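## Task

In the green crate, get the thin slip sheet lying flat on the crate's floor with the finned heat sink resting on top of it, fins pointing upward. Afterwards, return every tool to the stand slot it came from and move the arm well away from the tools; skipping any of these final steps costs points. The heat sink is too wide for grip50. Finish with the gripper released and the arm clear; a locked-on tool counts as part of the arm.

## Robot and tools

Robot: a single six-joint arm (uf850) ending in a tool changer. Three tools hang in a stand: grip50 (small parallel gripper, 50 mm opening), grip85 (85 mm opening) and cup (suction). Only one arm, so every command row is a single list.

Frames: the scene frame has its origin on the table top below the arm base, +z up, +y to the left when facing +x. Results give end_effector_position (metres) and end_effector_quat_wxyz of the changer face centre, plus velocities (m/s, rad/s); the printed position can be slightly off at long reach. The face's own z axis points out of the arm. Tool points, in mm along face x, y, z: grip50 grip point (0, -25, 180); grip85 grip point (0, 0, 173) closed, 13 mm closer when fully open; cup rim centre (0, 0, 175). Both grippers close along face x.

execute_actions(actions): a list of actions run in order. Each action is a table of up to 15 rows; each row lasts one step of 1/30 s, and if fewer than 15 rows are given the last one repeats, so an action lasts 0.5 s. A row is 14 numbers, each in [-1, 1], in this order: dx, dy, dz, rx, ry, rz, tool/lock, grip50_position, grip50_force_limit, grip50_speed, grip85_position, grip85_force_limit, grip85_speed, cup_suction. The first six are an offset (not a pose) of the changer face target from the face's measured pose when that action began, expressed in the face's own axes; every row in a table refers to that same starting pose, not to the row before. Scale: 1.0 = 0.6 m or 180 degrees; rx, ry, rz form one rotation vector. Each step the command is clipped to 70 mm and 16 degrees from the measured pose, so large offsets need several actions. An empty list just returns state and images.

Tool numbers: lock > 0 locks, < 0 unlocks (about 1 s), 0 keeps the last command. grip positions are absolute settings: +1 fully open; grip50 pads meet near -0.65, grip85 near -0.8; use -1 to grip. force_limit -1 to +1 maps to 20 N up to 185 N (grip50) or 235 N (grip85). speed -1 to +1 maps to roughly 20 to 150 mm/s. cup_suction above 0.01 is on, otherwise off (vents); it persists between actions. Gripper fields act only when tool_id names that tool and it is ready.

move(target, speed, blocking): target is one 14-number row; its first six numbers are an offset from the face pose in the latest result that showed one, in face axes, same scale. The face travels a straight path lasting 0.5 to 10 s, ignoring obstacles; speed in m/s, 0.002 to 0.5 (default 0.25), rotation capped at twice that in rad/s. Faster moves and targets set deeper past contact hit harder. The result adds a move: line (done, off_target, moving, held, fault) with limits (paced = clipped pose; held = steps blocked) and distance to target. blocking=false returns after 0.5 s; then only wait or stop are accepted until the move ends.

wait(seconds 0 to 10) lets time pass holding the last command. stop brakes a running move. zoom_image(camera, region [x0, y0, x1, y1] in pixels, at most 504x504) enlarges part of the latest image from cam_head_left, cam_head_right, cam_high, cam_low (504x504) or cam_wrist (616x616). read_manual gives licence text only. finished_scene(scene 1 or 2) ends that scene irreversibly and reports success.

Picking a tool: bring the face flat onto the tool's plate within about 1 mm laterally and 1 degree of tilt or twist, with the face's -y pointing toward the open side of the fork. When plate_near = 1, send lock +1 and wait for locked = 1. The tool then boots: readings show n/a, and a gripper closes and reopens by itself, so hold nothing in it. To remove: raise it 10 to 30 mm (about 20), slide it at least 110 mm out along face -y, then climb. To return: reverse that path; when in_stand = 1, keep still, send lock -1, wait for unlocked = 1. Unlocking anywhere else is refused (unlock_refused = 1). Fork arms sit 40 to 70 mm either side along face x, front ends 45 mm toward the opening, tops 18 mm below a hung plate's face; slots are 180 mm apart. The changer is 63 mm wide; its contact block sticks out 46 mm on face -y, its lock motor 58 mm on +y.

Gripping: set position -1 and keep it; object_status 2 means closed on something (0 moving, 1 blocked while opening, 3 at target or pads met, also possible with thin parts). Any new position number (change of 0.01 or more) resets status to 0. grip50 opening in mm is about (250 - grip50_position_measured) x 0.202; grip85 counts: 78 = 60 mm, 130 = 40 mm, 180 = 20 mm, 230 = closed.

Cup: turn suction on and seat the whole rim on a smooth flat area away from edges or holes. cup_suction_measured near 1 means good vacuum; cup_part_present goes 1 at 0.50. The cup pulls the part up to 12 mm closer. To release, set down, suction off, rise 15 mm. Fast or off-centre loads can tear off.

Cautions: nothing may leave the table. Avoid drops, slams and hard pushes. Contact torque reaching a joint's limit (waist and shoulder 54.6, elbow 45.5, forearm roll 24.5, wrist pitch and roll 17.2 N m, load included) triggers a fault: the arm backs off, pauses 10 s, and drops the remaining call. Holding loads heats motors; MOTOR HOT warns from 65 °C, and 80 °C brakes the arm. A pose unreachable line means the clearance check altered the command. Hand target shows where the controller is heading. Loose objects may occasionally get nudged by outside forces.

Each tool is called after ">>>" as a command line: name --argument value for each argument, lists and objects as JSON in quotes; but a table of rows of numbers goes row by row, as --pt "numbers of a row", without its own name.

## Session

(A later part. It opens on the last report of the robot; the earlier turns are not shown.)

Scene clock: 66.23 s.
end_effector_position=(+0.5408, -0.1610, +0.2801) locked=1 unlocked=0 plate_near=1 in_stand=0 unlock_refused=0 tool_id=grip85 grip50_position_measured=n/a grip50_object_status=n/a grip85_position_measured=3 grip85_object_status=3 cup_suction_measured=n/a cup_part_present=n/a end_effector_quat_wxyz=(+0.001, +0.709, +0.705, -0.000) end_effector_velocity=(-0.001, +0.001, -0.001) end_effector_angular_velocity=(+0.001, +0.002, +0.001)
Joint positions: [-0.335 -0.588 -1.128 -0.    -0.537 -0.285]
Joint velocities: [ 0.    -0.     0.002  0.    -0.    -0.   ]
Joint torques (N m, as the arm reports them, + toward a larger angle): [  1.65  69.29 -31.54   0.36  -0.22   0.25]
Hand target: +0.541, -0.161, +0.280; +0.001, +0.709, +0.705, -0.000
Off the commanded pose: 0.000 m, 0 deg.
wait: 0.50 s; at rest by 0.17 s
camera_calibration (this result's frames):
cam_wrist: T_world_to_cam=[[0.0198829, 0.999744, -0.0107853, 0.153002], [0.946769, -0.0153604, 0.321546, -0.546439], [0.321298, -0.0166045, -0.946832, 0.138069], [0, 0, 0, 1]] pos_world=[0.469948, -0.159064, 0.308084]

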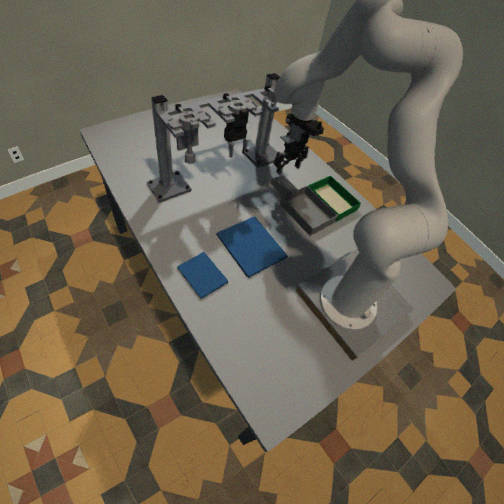

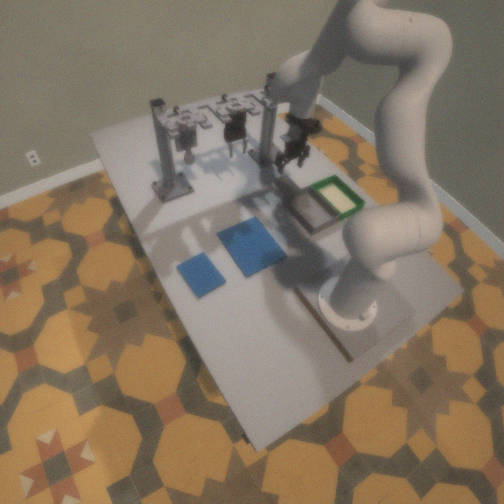

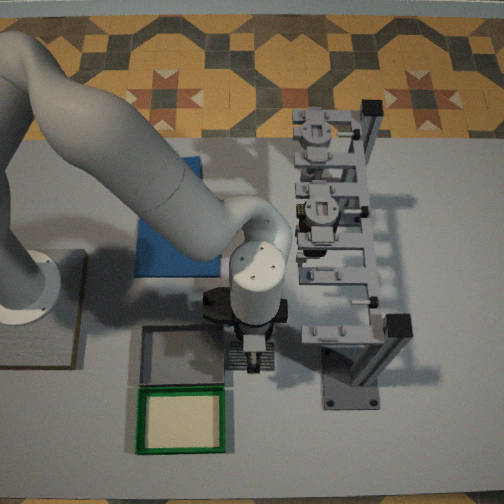

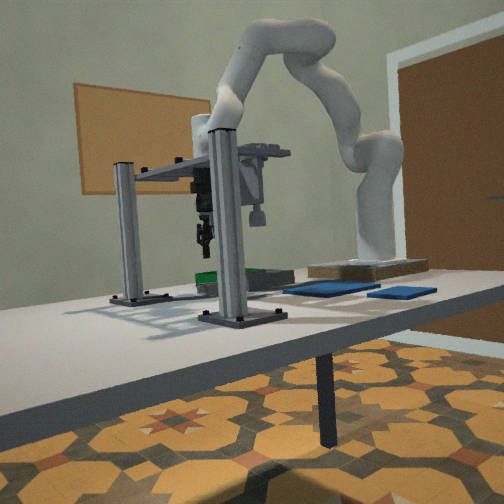

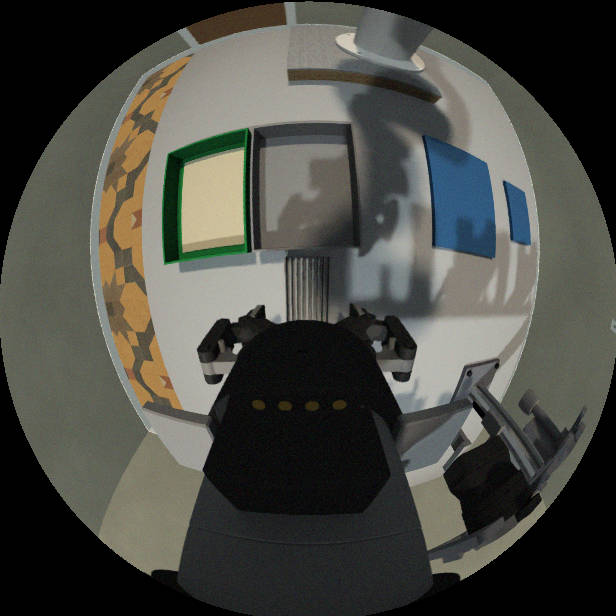

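>>> move --target '[0,0,0.1315,0,0,0,0,0,0,0,1,0,0,0]' --speed 0.08

>>> move --target '[0,0,0,0,0,0,0,0,0,0,-1,-0.3,-0.3,0]'

>>> move --target '[0,0,-0.125,0,0,0,0,0,0,0,-1,-0.3,-0.3,0]' --speed 0.1

>>> move --target '[-0.2395,-0.2565,0,0,0,-0.011,0,0,0,0,-1,-0.3,-0.3,0]' --speed 0.18

Scene clock: 67.70 s.
end_effector_position=(+0.5410, -0.1612, +0.2014) locked=1 unlocked=0 plate_near=1 in_stand=0 unlock_refused=0 tool_id=grip85 grip50_position_measured=n/a grip50_object_status=n/a grip85_position_measured=3 grip85_object_status=3 cup_suction_measured=n/a cup_part_present=n/a end_effector_quat_wxyz=(+0.002, +0.709, +0.705, -0.000) end_effector_velocity=(-0.000, -0.000, -0.002) end_effector_angular_velocity=(+0.000, +0.001, -0.001)
Joint positions: [-0.335 -0.728 -1.129 -0.    -0.399 -0.285]
Joint velocities: [-0.001 -0.003 -0.     0.     0.001 -0.   ]
Joint torques (N m, as the arm reports them, + toward a larger angle): [  1.02  72.22 -27.69   0.35  -0.13   0.23]
Hand target: +0.541, -0.161, +0.201; +0.001, +0.709, +0.705, -0.000
Off the commanded pose: 0.000 m, 0 deg.
move: done
camera_calibration (this result's frames):
cam_wrist: T_world_to_cam=[[0.0198759, 0.999743, -0.0108808, 0.152361], [0.946622, -0.0153155, 0.32198, -0.521322], [0.321731, -0.0166996, -0.946684, 0.0632575], [0, 0, 0, 1]] pos_world=[0.470115, -0.15925, 0.229398]

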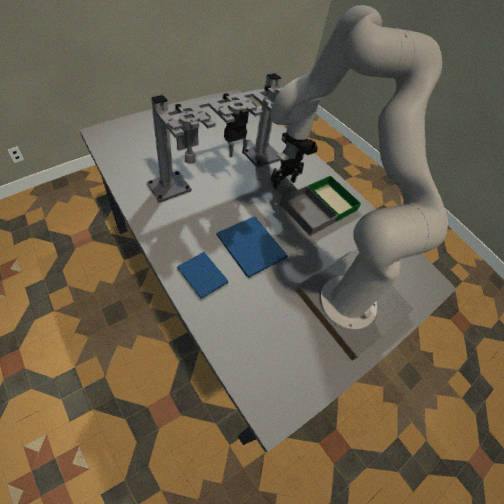

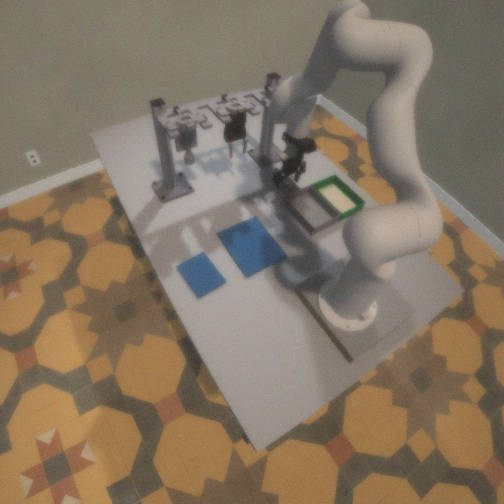

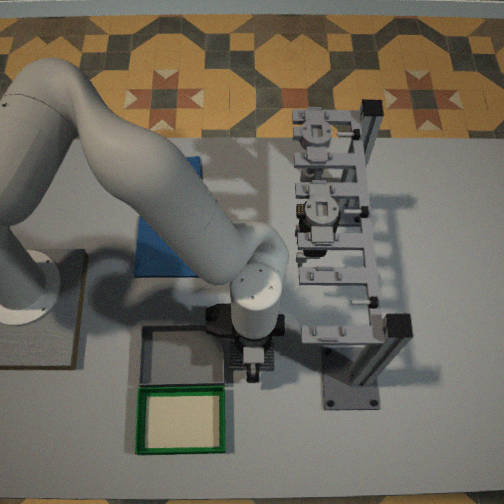

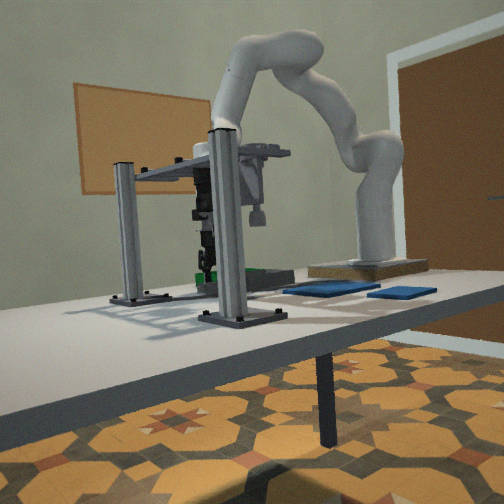

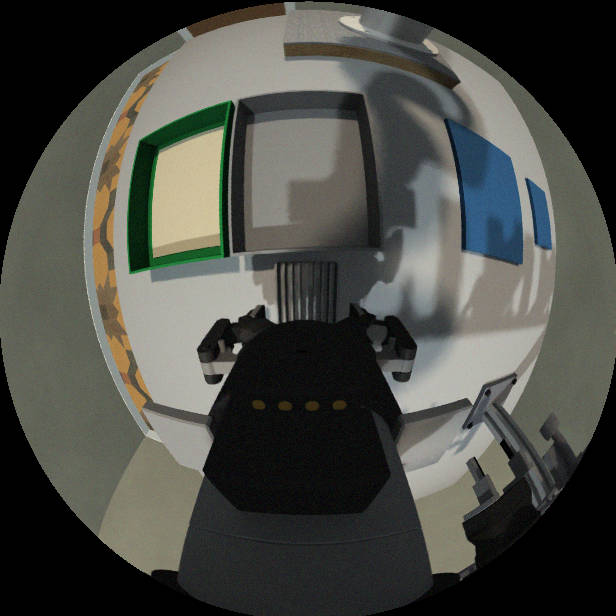

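Scene clock: 68.47 s.
end_effector_position=(+0.5412, -0.1613, +0.2017) locked=1 unlocked=0 plate_near=1 in_stand=0 unlock_refused=0 tool_id=grip85 grip50_position_measured=n/a grip50_object_status=n/a grip85_position_measured=81 grip85_object_status=2 cup_suction_measured=n/a cup_part_present=n/a end_effector_quat_wxyz=(+0.002, +0.709, +0.705, +0.000) end_effector_velocity=(-0.000, +0.000, -0.000) end_effector_angular_velocity=(+0.000, +0.001, +0.002)
Joint positions: [-0.335 -0.728 -1.13  -0.    -0.399 -0.285]
Joint velocities: [ 0.    -0.001  0.    -0.    -0.    -0.001]
Joint torques (N m, as the arm reports them, + toward a larger angle): [  0.9   65.77 -24.78  -0.06  -0.1    0.24]
Hand target: +0.541, -0.161, +0.201; +0.002, +0.709, +0.705, -0.000
Off the commanded pose: 0.000 m, 0 deg.
move: done
camera_calibration (this result's frames):
cam_wrist: T_world_to_cam=[[0.0198887, 0.999741, -0.0110735, 0.152463], [0.946399, -0.0152539, 0.322639, -0.521658], [0.322386, -0.0168968, -0.946457, 0.0630419], [0, 0, 0, 1]] pos_world=[0.47034, -0.159316, 0.229662]

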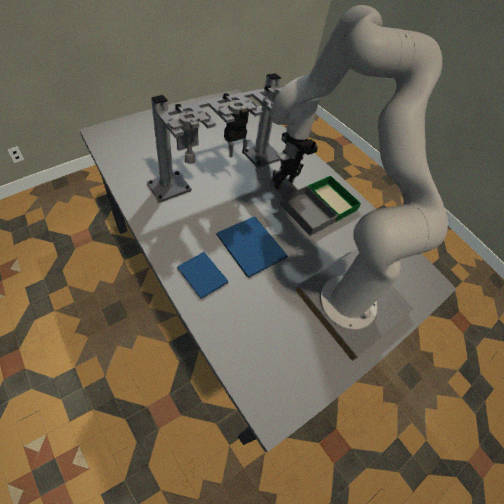

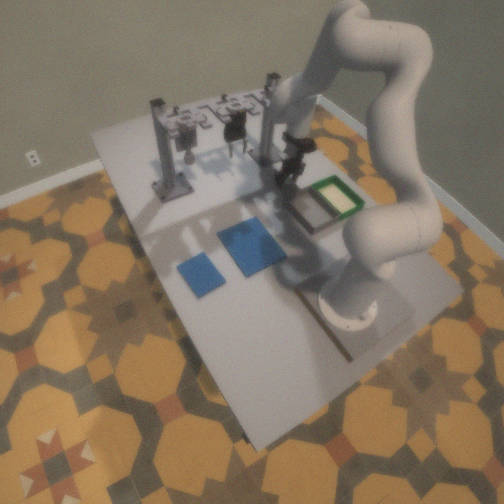

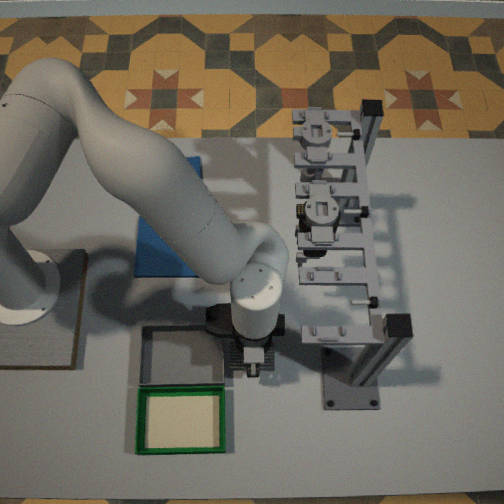

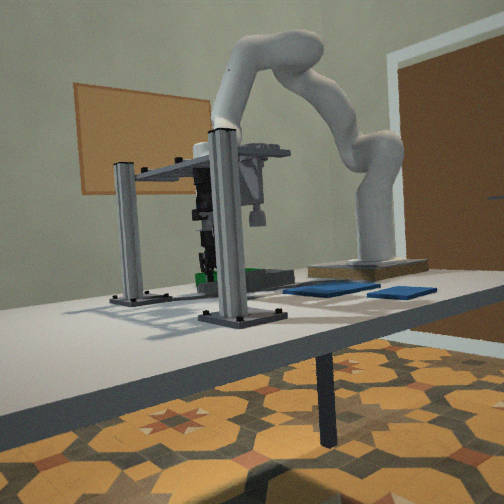

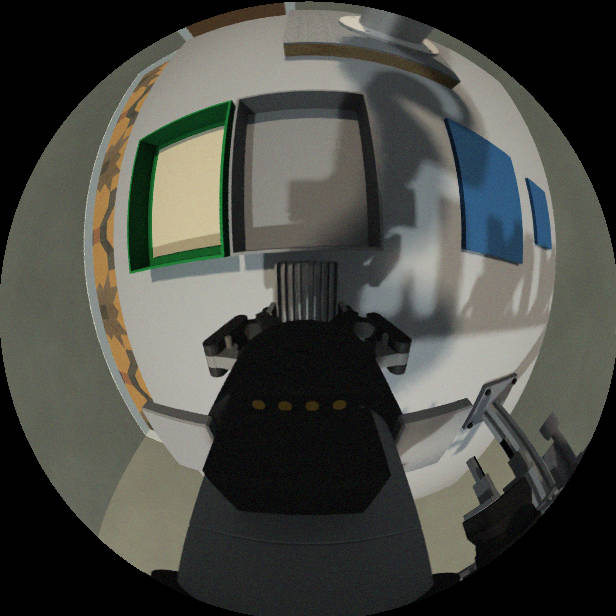

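Scene clock: 69.57 s.
end_effector_position=(+0.5410, -0.1610, +0.2764) locked=1 unlocked=0 plate_near=1 in_stand=0 unlock_refused=0 tool_id=grip85 grip50_position_measured=n/a grip50_object_status=n/a grip85_position_measured=81 grip85_object_status=2 cup_suction_measured=n/a cup_part_present=n/a end_effector_quat_wxyz=(+0.002, +0.709, +0.705, -0.000) end_effector_velocity=(+0.001, -0.000, +0.003) end_effector_angular_velocity=(-0.001, -0.004, -0.000)
Joint positions: [-0.335 -0.594 -1.127 -0.    -0.53  -0.285]
Joint velocities: [ 0.     0.004 -0.003  0.    -0.003  0.   ]
Joint torques (N m, as the arm reports them, + toward a larger angle): [  1.59  70.14 -32.35   0.36  -0.1    0.27]
Hand target: +0.541, -0.161, +0.277; +0.002, +0.709, +0.705, +0.000
Off the commanded pose: 0.000 m, 0 deg.
move: done
camera_calibration (this result's frames):
cam_wrist: T_world_to_cam=[[0.0198922, 0.999742, -0.0109371, 0.153044], [0.946594, -0.0153114, 0.322065, -0.545425], [0.321815, -0.0167596, -0.946654, 0.134177], [0, 0, 0, 1]] pos_world=[0.470071, -0.159107, 0.304355]

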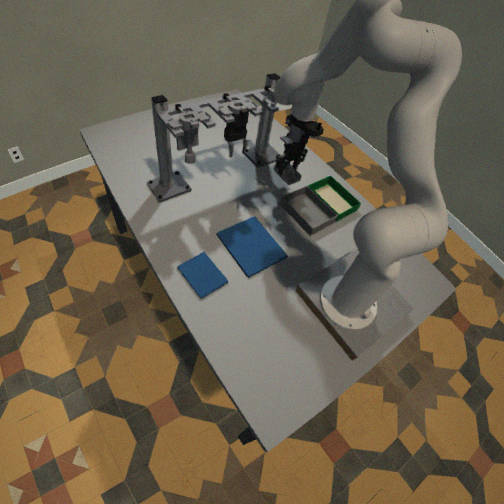

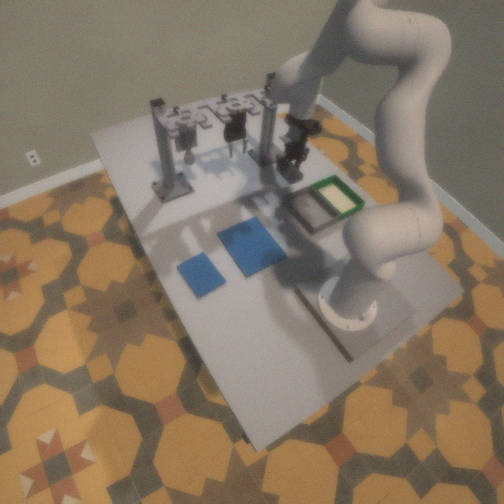

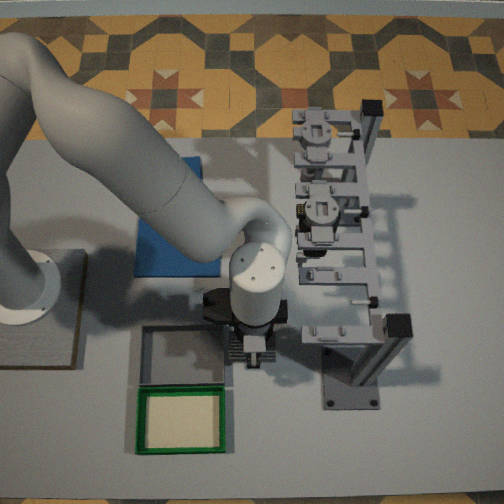

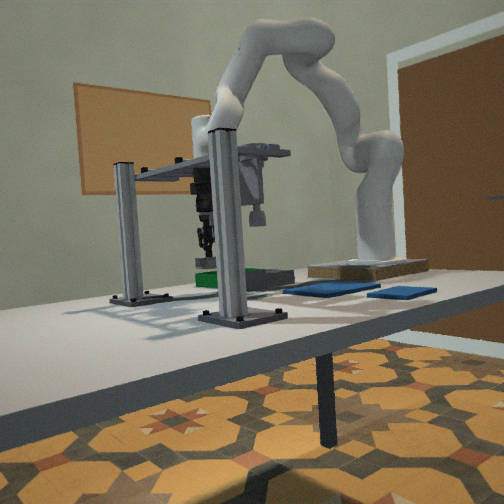

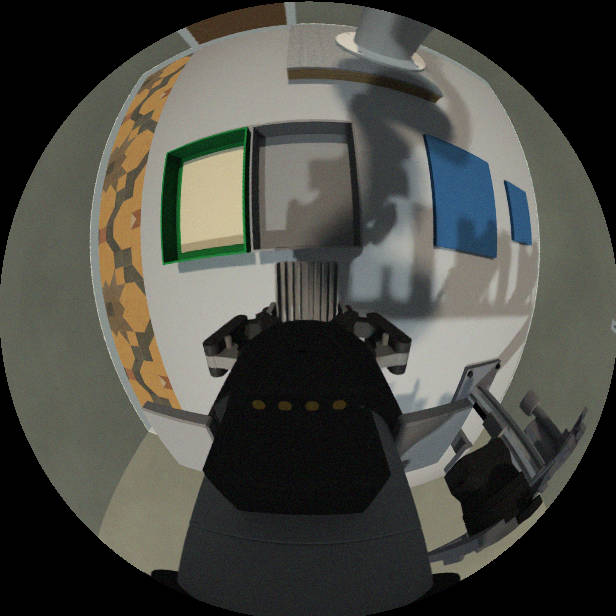

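Scene clock: 71.17 s.
end_effector_position=(+0.3863, -0.3039, +0.2766) locked=1 unlocked=0 plate_near=1 in_stand=0 unlock_refused=0 tool_id=grip85 grip50_position_measured=n/a grip50_object_status=n/a grip85_position_measured=81 grip85_object_status=2 cup_suction_measured=n/a cup_part_present=n/a end_effector_quat_wxyz=(+0.002, +0.696, +0.718, -0.001) end_effector_velocity=(-0.002, -0.001, -0.001) end_effector_angular_velocity=(+0.002, +0.001, +0.001)
Joint positions: [-0.713 -0.453 -0.903 -0.    -0.447 -0.697]
Joint velocities: [-0.005 -0.001  0.001  0.002 -0.    -0.008]
Joint torques (N m, as the arm reports them, + toward a larger angle): [  2.08  60.37 -30.26   0.16  -0.14   0.22]
Hand target: +0.386, -0.304, +0.277; +0.002, +0.696, +0.718, -0.001
Off the commanded pose: 0.000 m, 0 deg.
move: done
camera_calibration (this result's frames):
cam_wrist: T_world_to_cam=[[-0.0149114, 0.999818, -0.0118897, 0.312635], [0.946712, 0.0179435, 0.32158, -0.391102], [0.321735, -0.0064609, -0.946808, 0.184944], [0, 0, 0, 1]] pos_world=[0.31542, -0.304366, 0.304594]

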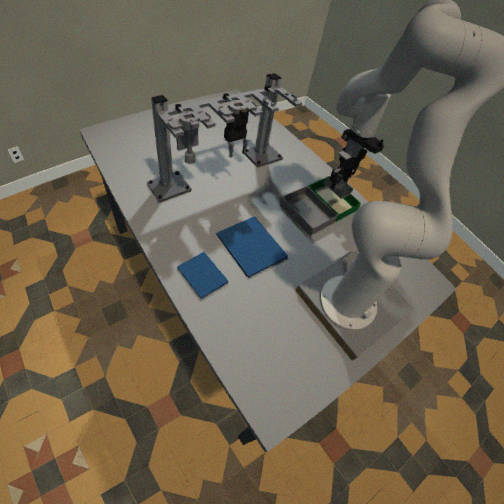

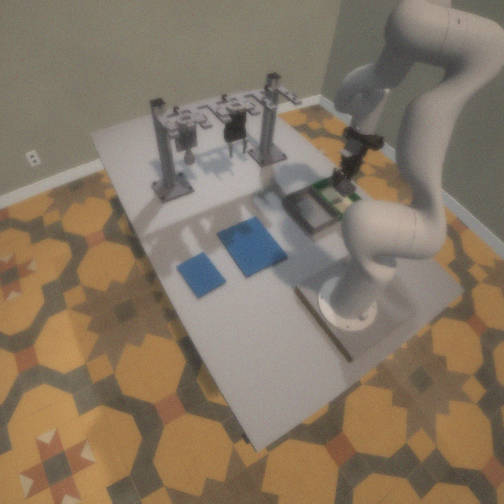

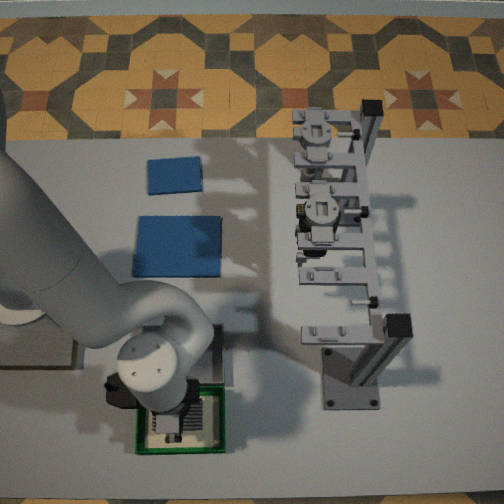

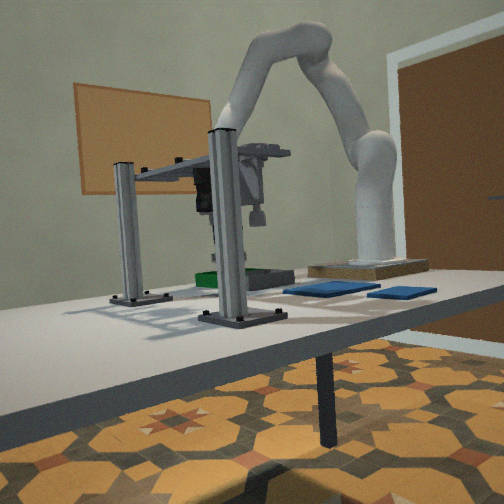

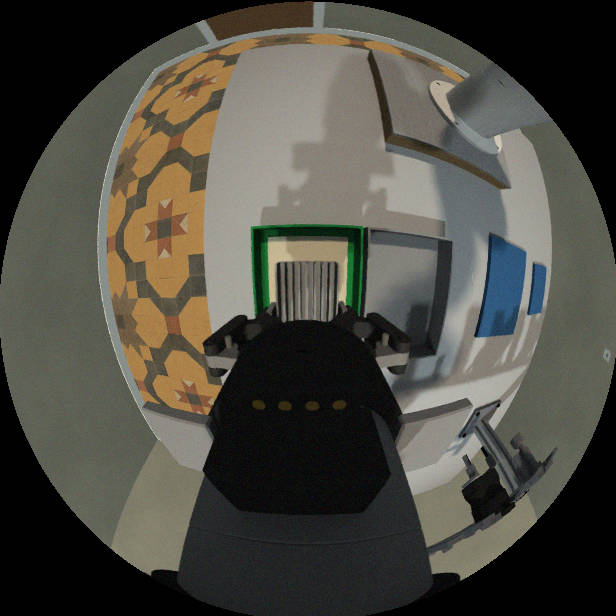

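>>> move --target '[0,0,0.107,0,0,0,0,0,0,0,-1,-0.3,-0.3,0]' --speed 0.06

>>> move --target '[0,0,0.0105,0,0,0,0,0,0,0,-1,-0.3,-0.3,0]' --speed 0.015

Scene clock: 72.83 s.
end_effector_position=(+0.3865, -0.3041, +0.2126) locked=1 unlocked=0 plate_near=1 in_stand=0 unlock_refused=0 tool_id=grip85 grip50_position_measured=n/a grip50_object_status=n/a grip85_position_measured=81 grip85_object_status=2 cup_suction_measured=n/a cup_part_present=n/a end_effector_quat_wxyz=(+0.002, +0.696, +0.718, -0.001) end_effector_velocity=(-0.001, +0.000, -0.002) end_effector_angular_velocity=(+0.002, +0.002, -0.000)
Joint positions: [-0.713 -0.583 -0.904 -0.    -0.317 -0.697]
Joint velocities: [-0.    -0.004  0.    -0.     0.001  0.   ]
Joint torques (N m, as the arm reports them, + toward a larger angle): [  1.98  63.97 -26.44   0.12  -0.15   0.23]
Hand target: +0.386, -0.304, +0.212; +0.002, +0.696, +0.718, -0.001
Off the commanded pose: 0.000 m, 0 deg.
move: done
camera_calibration (this result's frames):
cam_wrist: T_world_to_cam=[[-0.0149172, 0.999816, -0.0120861, 0.312151], [0.946619, 0.0180142, 0.321852, -0.370641], [0.32201, -0.00663984, -0.946713, 0.124071], [0, 0, 0, 1]] pos_world=[0.31556, -0.304592, 0.240524]

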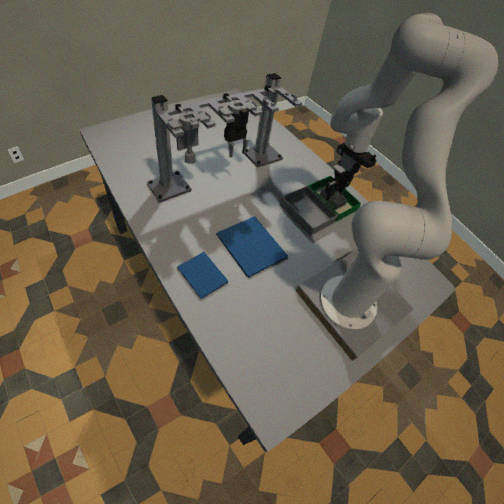

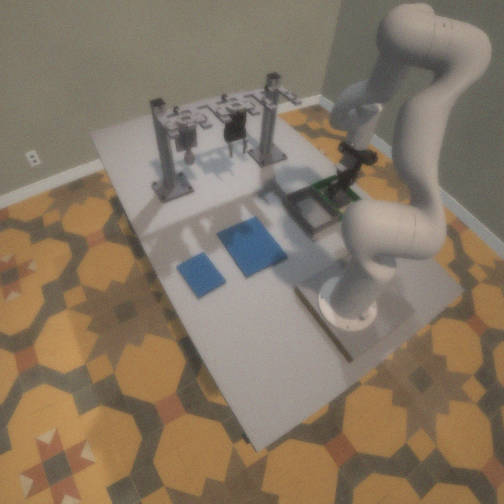

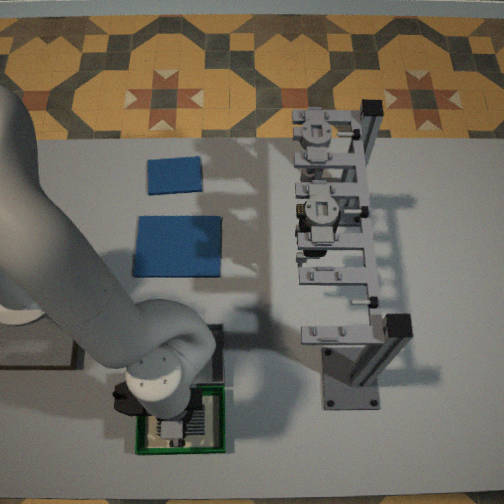

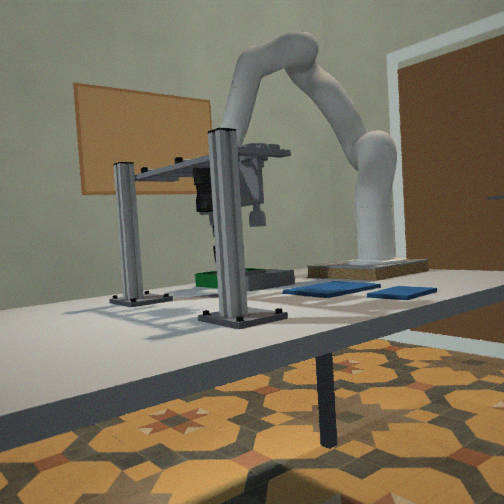

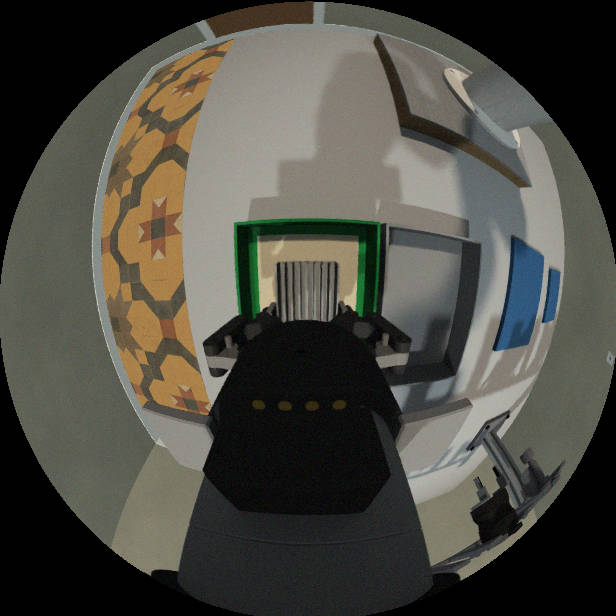

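Scene clock: 73.53 s.
end_effector_position=(+0.3865, -0.3042, +0.2065) locked=1 unlocked=0 plate_near=1 in_stand=0 unlock_refused=0 tool_id=grip85 grip50_position_measured=n/a grip50_object_status=n/a grip85_position_measured=81 grip85_object_status=2 cup_suction_measured=n/a cup_part_present=n/a end_effector_quat_wxyz=(+0.002, +0.696, +0.718, -0.001) end_effector_velocity=(+0.000, -0.000, -0.000) end_effector_angular_velocity=(-0.000, -0.001, -0.002)
Joint positions: [-0.713 -0.596 -0.905 -0.    -0.305 -0.697]
Joint velocities: [-0.001 -0.    -0.001  0.     0.001  0.001]
Joint torques (N m, as the arm reports them, + toward a larger angle): [  1.39  60.39 -25.07   0.12   0.29   0.18]
Hand target: +0.386, -0.304, +0.206; +0.002, +0.696, +0.718, -0.001
Off the commanded pose: 0.000 m, 0 deg.
move: done
camera_calibration (this result's frames):
cam_wrist: T_world_to_cam=[[-0.0149319, 0.999816, -0.0120485, 0.312138], [0.946634, 0.0180156, 0.321807, -0.36876], [0.321965, -0.00660028, -0.946729, 0.118383], [0, 0, 0, 1]] pos_world=[0.315627, -0.304656, 0.234507]

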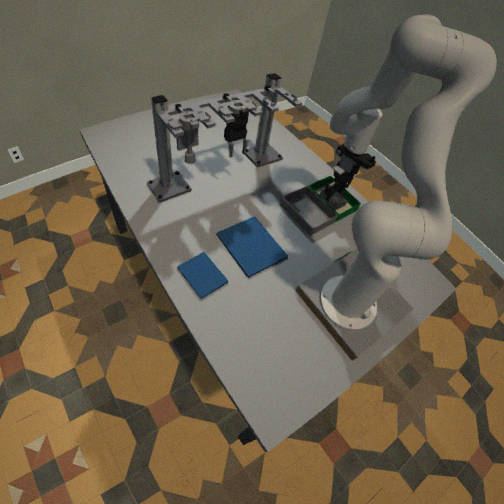

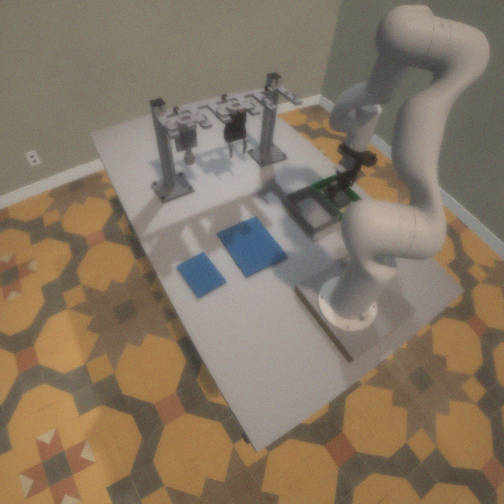

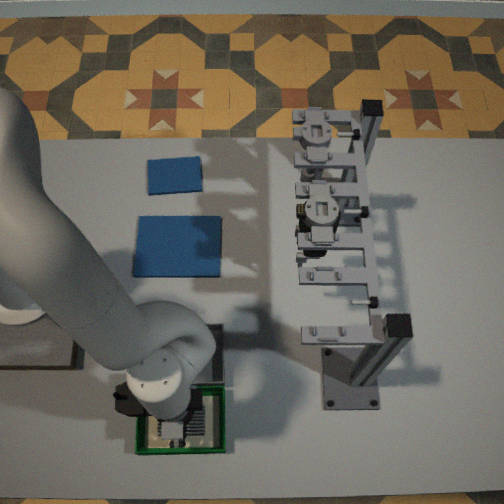

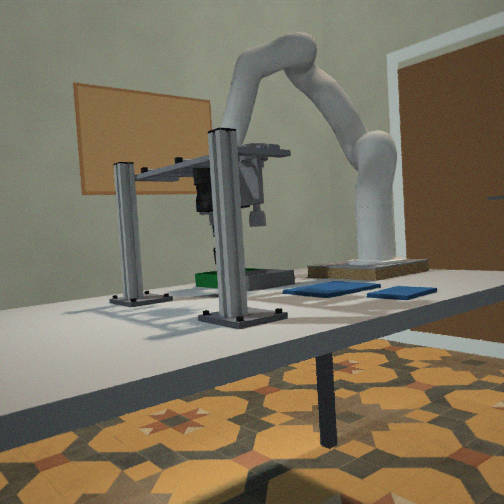

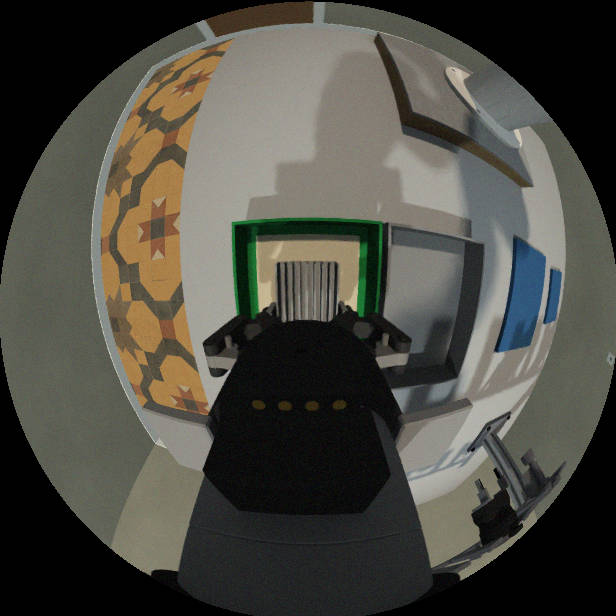

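>>> move --target '[0,0,0,0,0,0,0,0,0,0,0.6,-0.3,-0.3,0]'

>>> move --target '[0,0,-0.1,0,0,0,0,0,0,0,0.6,-0.3,-0.3,0]' --speed 0.1

>>> move --target '[0.2313,0.2543,-0.193,0,0,0.013,0,0,0,0,1,0,0,0]'

Scene clock: 74.37 s.
end_effector_position=(+0.3865, -0.3042, +0.2065) locked=1 unlocked=0 plate_near=1 in_stand=0 unlock_refused=0 tool_id=grip85 grip50_position_measured=n/a grip50_object_status=n/a grip85_position_measured=53 grip85_object_status=3 cup_suction_measured=n/a cup_part_present=n/a end_effector_quat_wxyz=(+0.002, +0.696, +0.718, -0.001) end_effector_velocity=(-0.000, +0.000, -0.000) end_effector_angular_velocity=(+0.001, +0.001, -0.000)
Joint positions: [-0.713 -0.596 -0.905 -0.    -0.305 -0.697]
Joint velocities: [-0. -0.  0. -0. -0.  0.]
Joint torques (N m, as the arm reports them, + toward a larger angle): [  1.44  62.55 -25.39   0.46  -0.14   0.18]
Hand target: +0.387, -0.304, +0.207; +0.002, +0.696, +0.718, -0.001
Off the commanded pose: 0.000 m, 0 deg.
move: done
camera_calibration (this result's frames):
cam_wrist: T_world_to_cam=[[-0.0149315, 0.999816, -0.012052, 0.312139], [0.946632, 0.0180164, 0.321812, -0.368759], [0.321969, -0.00660368, -0.946727, 0.118376], [0, 0, 0, 1]] pos_world=[0.315627, -0.304656, 0.234503]

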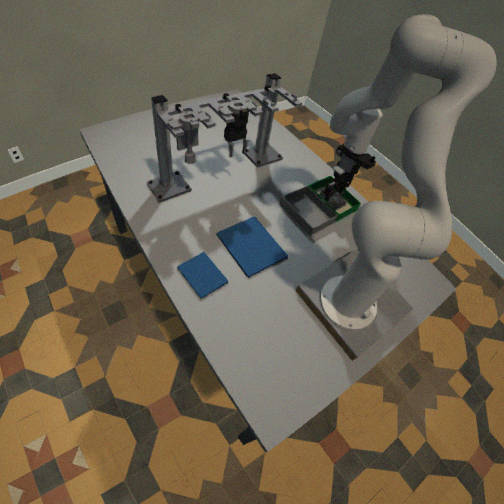

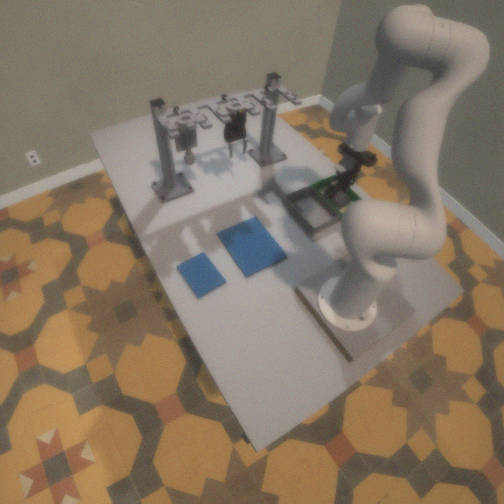

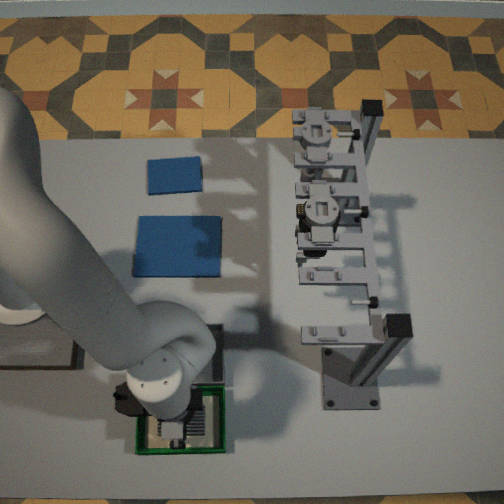

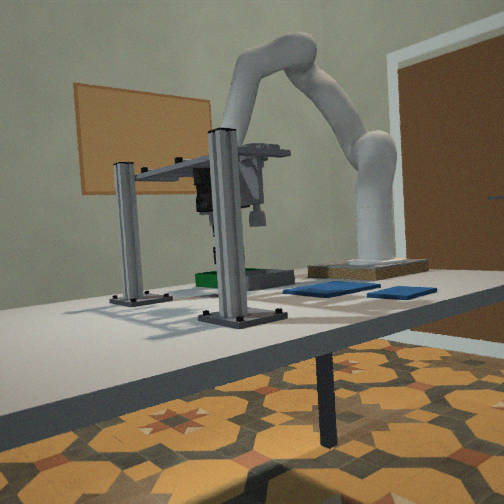

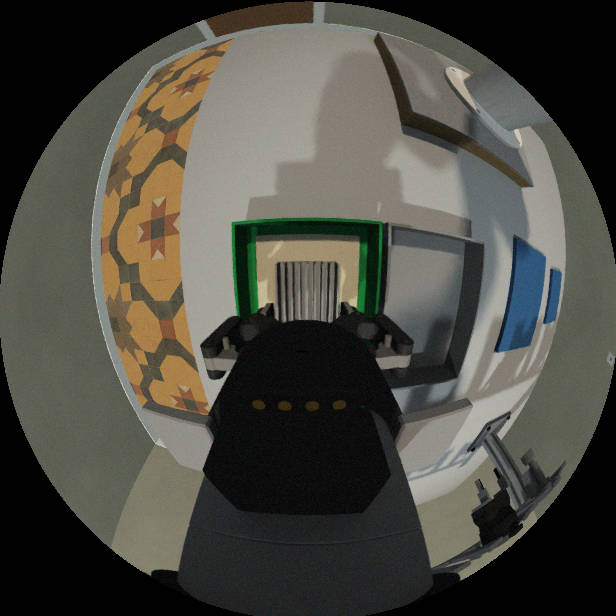

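Scene clock: 75.33 s.
end_effector_position=(+0.3863, -0.3039, +0.2662) locked=1 unlocked=0 plate_near=1 in_stand=0 unlock_refused=0 tool_id=grip85 grip50_position_measured=n/a grip50_object_status=n/a grip85_position_measured=53 grip85_object_status=3 cup_suction_measured=n/a cup_part_present=n/a end_effector_quat_wxyz=(+0.002, +0.696, +0.718, -0.001) end_effector_velocity=(+0.000, -0.001, +0.002) end_effector_angular_velocity=(-0.001, -0.002, -0.000)
Joint positions: [-0.713 -0.473 -0.902 -0.    -0.426 -0.697]
Joint velocities: [-0.001  0.004 -0.002  0.    -0.003 -0.001]
Joint torques (N m, as the arm reports them, + toward a larger angle): [  1.75  59.89 -28.83   0.28  -0.12   0.33]
Hand target: +0.386, -0.304, +0.267; +0.002, +0.696, +0.718, -0.001
Off the commanded pose: 0.000 m, 0 deg.
move: done
camera_calibration (this result's frames):
cam_wrist: T_world_to_cam=[[-0.0149288, 0.999819, -0.0117614, 0.312529], [0.946763, 0.0179177, 0.321432, -0.387791], [0.321585, -0.00633665, -0.94686, 0.175243], [0, 0, 0, 1]] pos_world=[0.315456, -0.304414, 0.294254]

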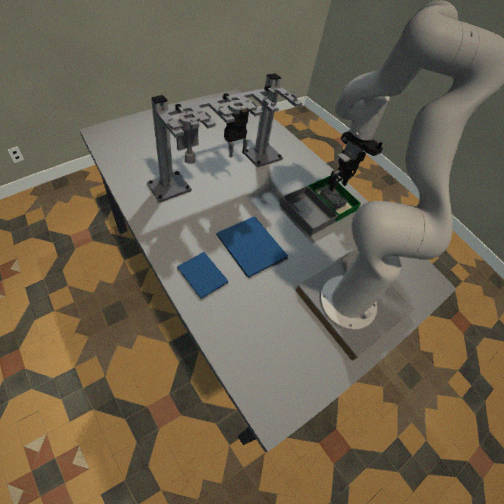

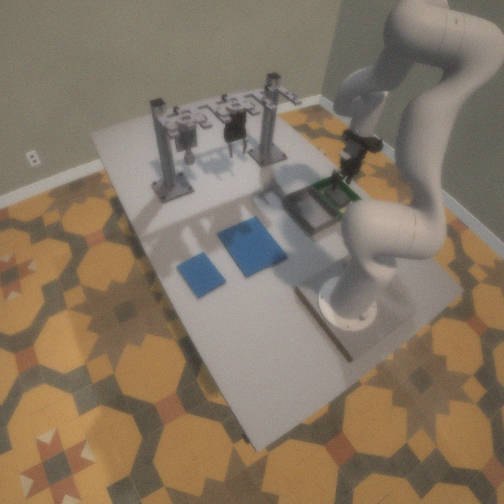

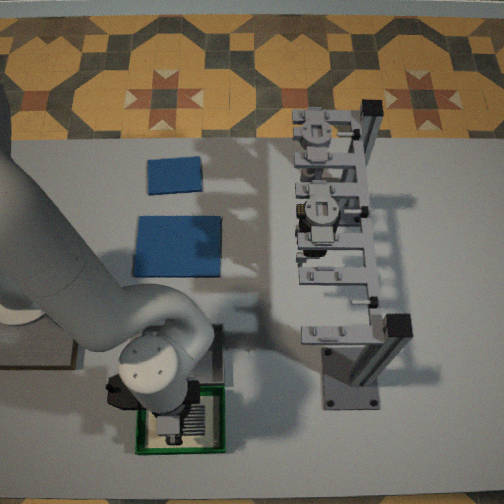

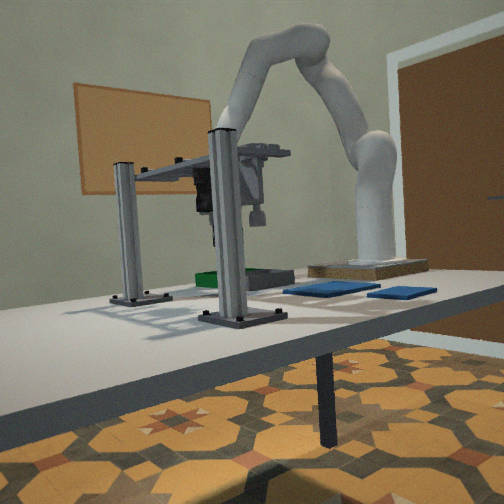

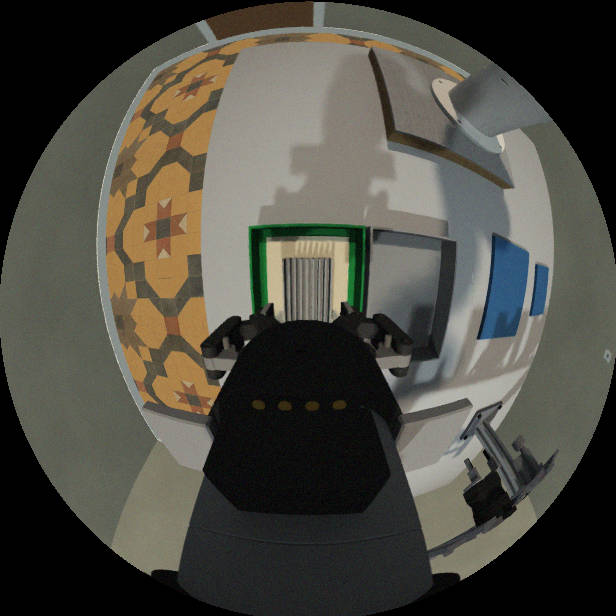

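Scene clock: 76.73 s.
end_effector_position=(+0.5345, -0.1605, +0.3816) locked=1 unlocked=0 plate_near=1 in_stand=0 unlock_refused=0 tool_id=grip85 grip50_position_measured=n/a grip50_object_status=n/a grip85_position_measured=3 grip85_object_status=3 cup_suction_measured=n/a cup_part_present=n/a end_effector_quat_wxyz=(+0.001, +0.711, +0.703, -0.000) end_effector_velocity=(+0.002, +0.002, +0.001) end_effector_angular_velocity=(-0.000, -0.000, -0.000)
Joint positions: [-0.338 -0.428 -1.158 -0.    -0.728 -0.281]
Joint velocities: [ 0.005 -0.001 -0.004 -0.001 -0.003  0.005]
Joint torques (N m, as the arm reports them, + toward a larger angle): [  2.14  64.82 -35.04   0.63  -0.1    0.27]
Hand target: +0.535, -0.160, +0.382; +0.002, +0.711, +0.703, -0.000
Off the commanded pose: 0.000 m, 0 deg.
move: done
camera_calibration (this result's frames):
cam_wrist: T_world_to_cam=[[0.0261915, 0.999599, -0.01077, 0.150363], [0.946736, -0.0213446, 0.321302, -0.573921], [0.320944, -0.0186117, -0.946915, 0.236104], [0, 0, 0, 1]] pos_world=[0.463637, -0.158159, 0.409592]

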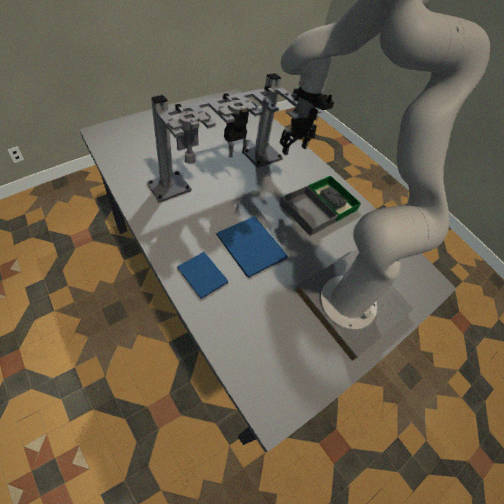

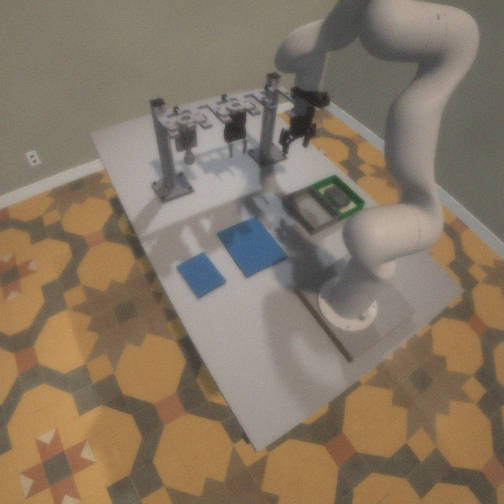

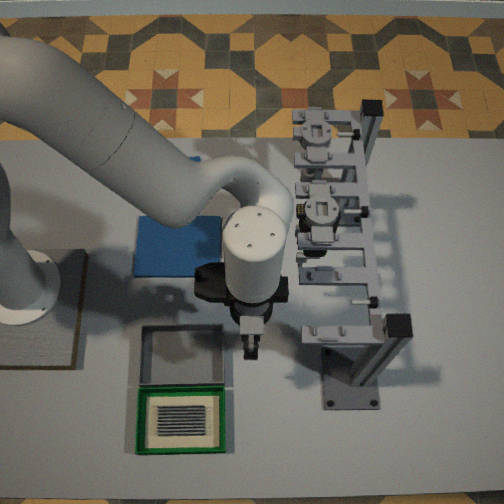

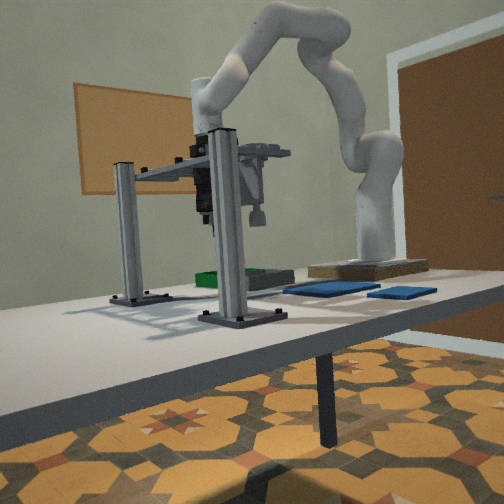

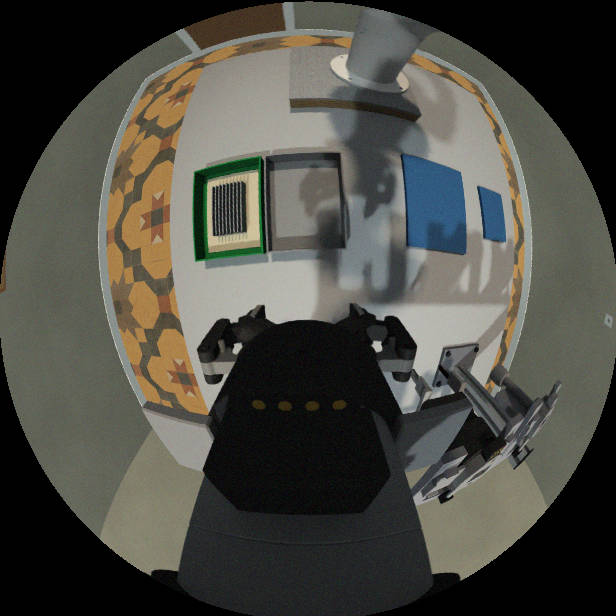

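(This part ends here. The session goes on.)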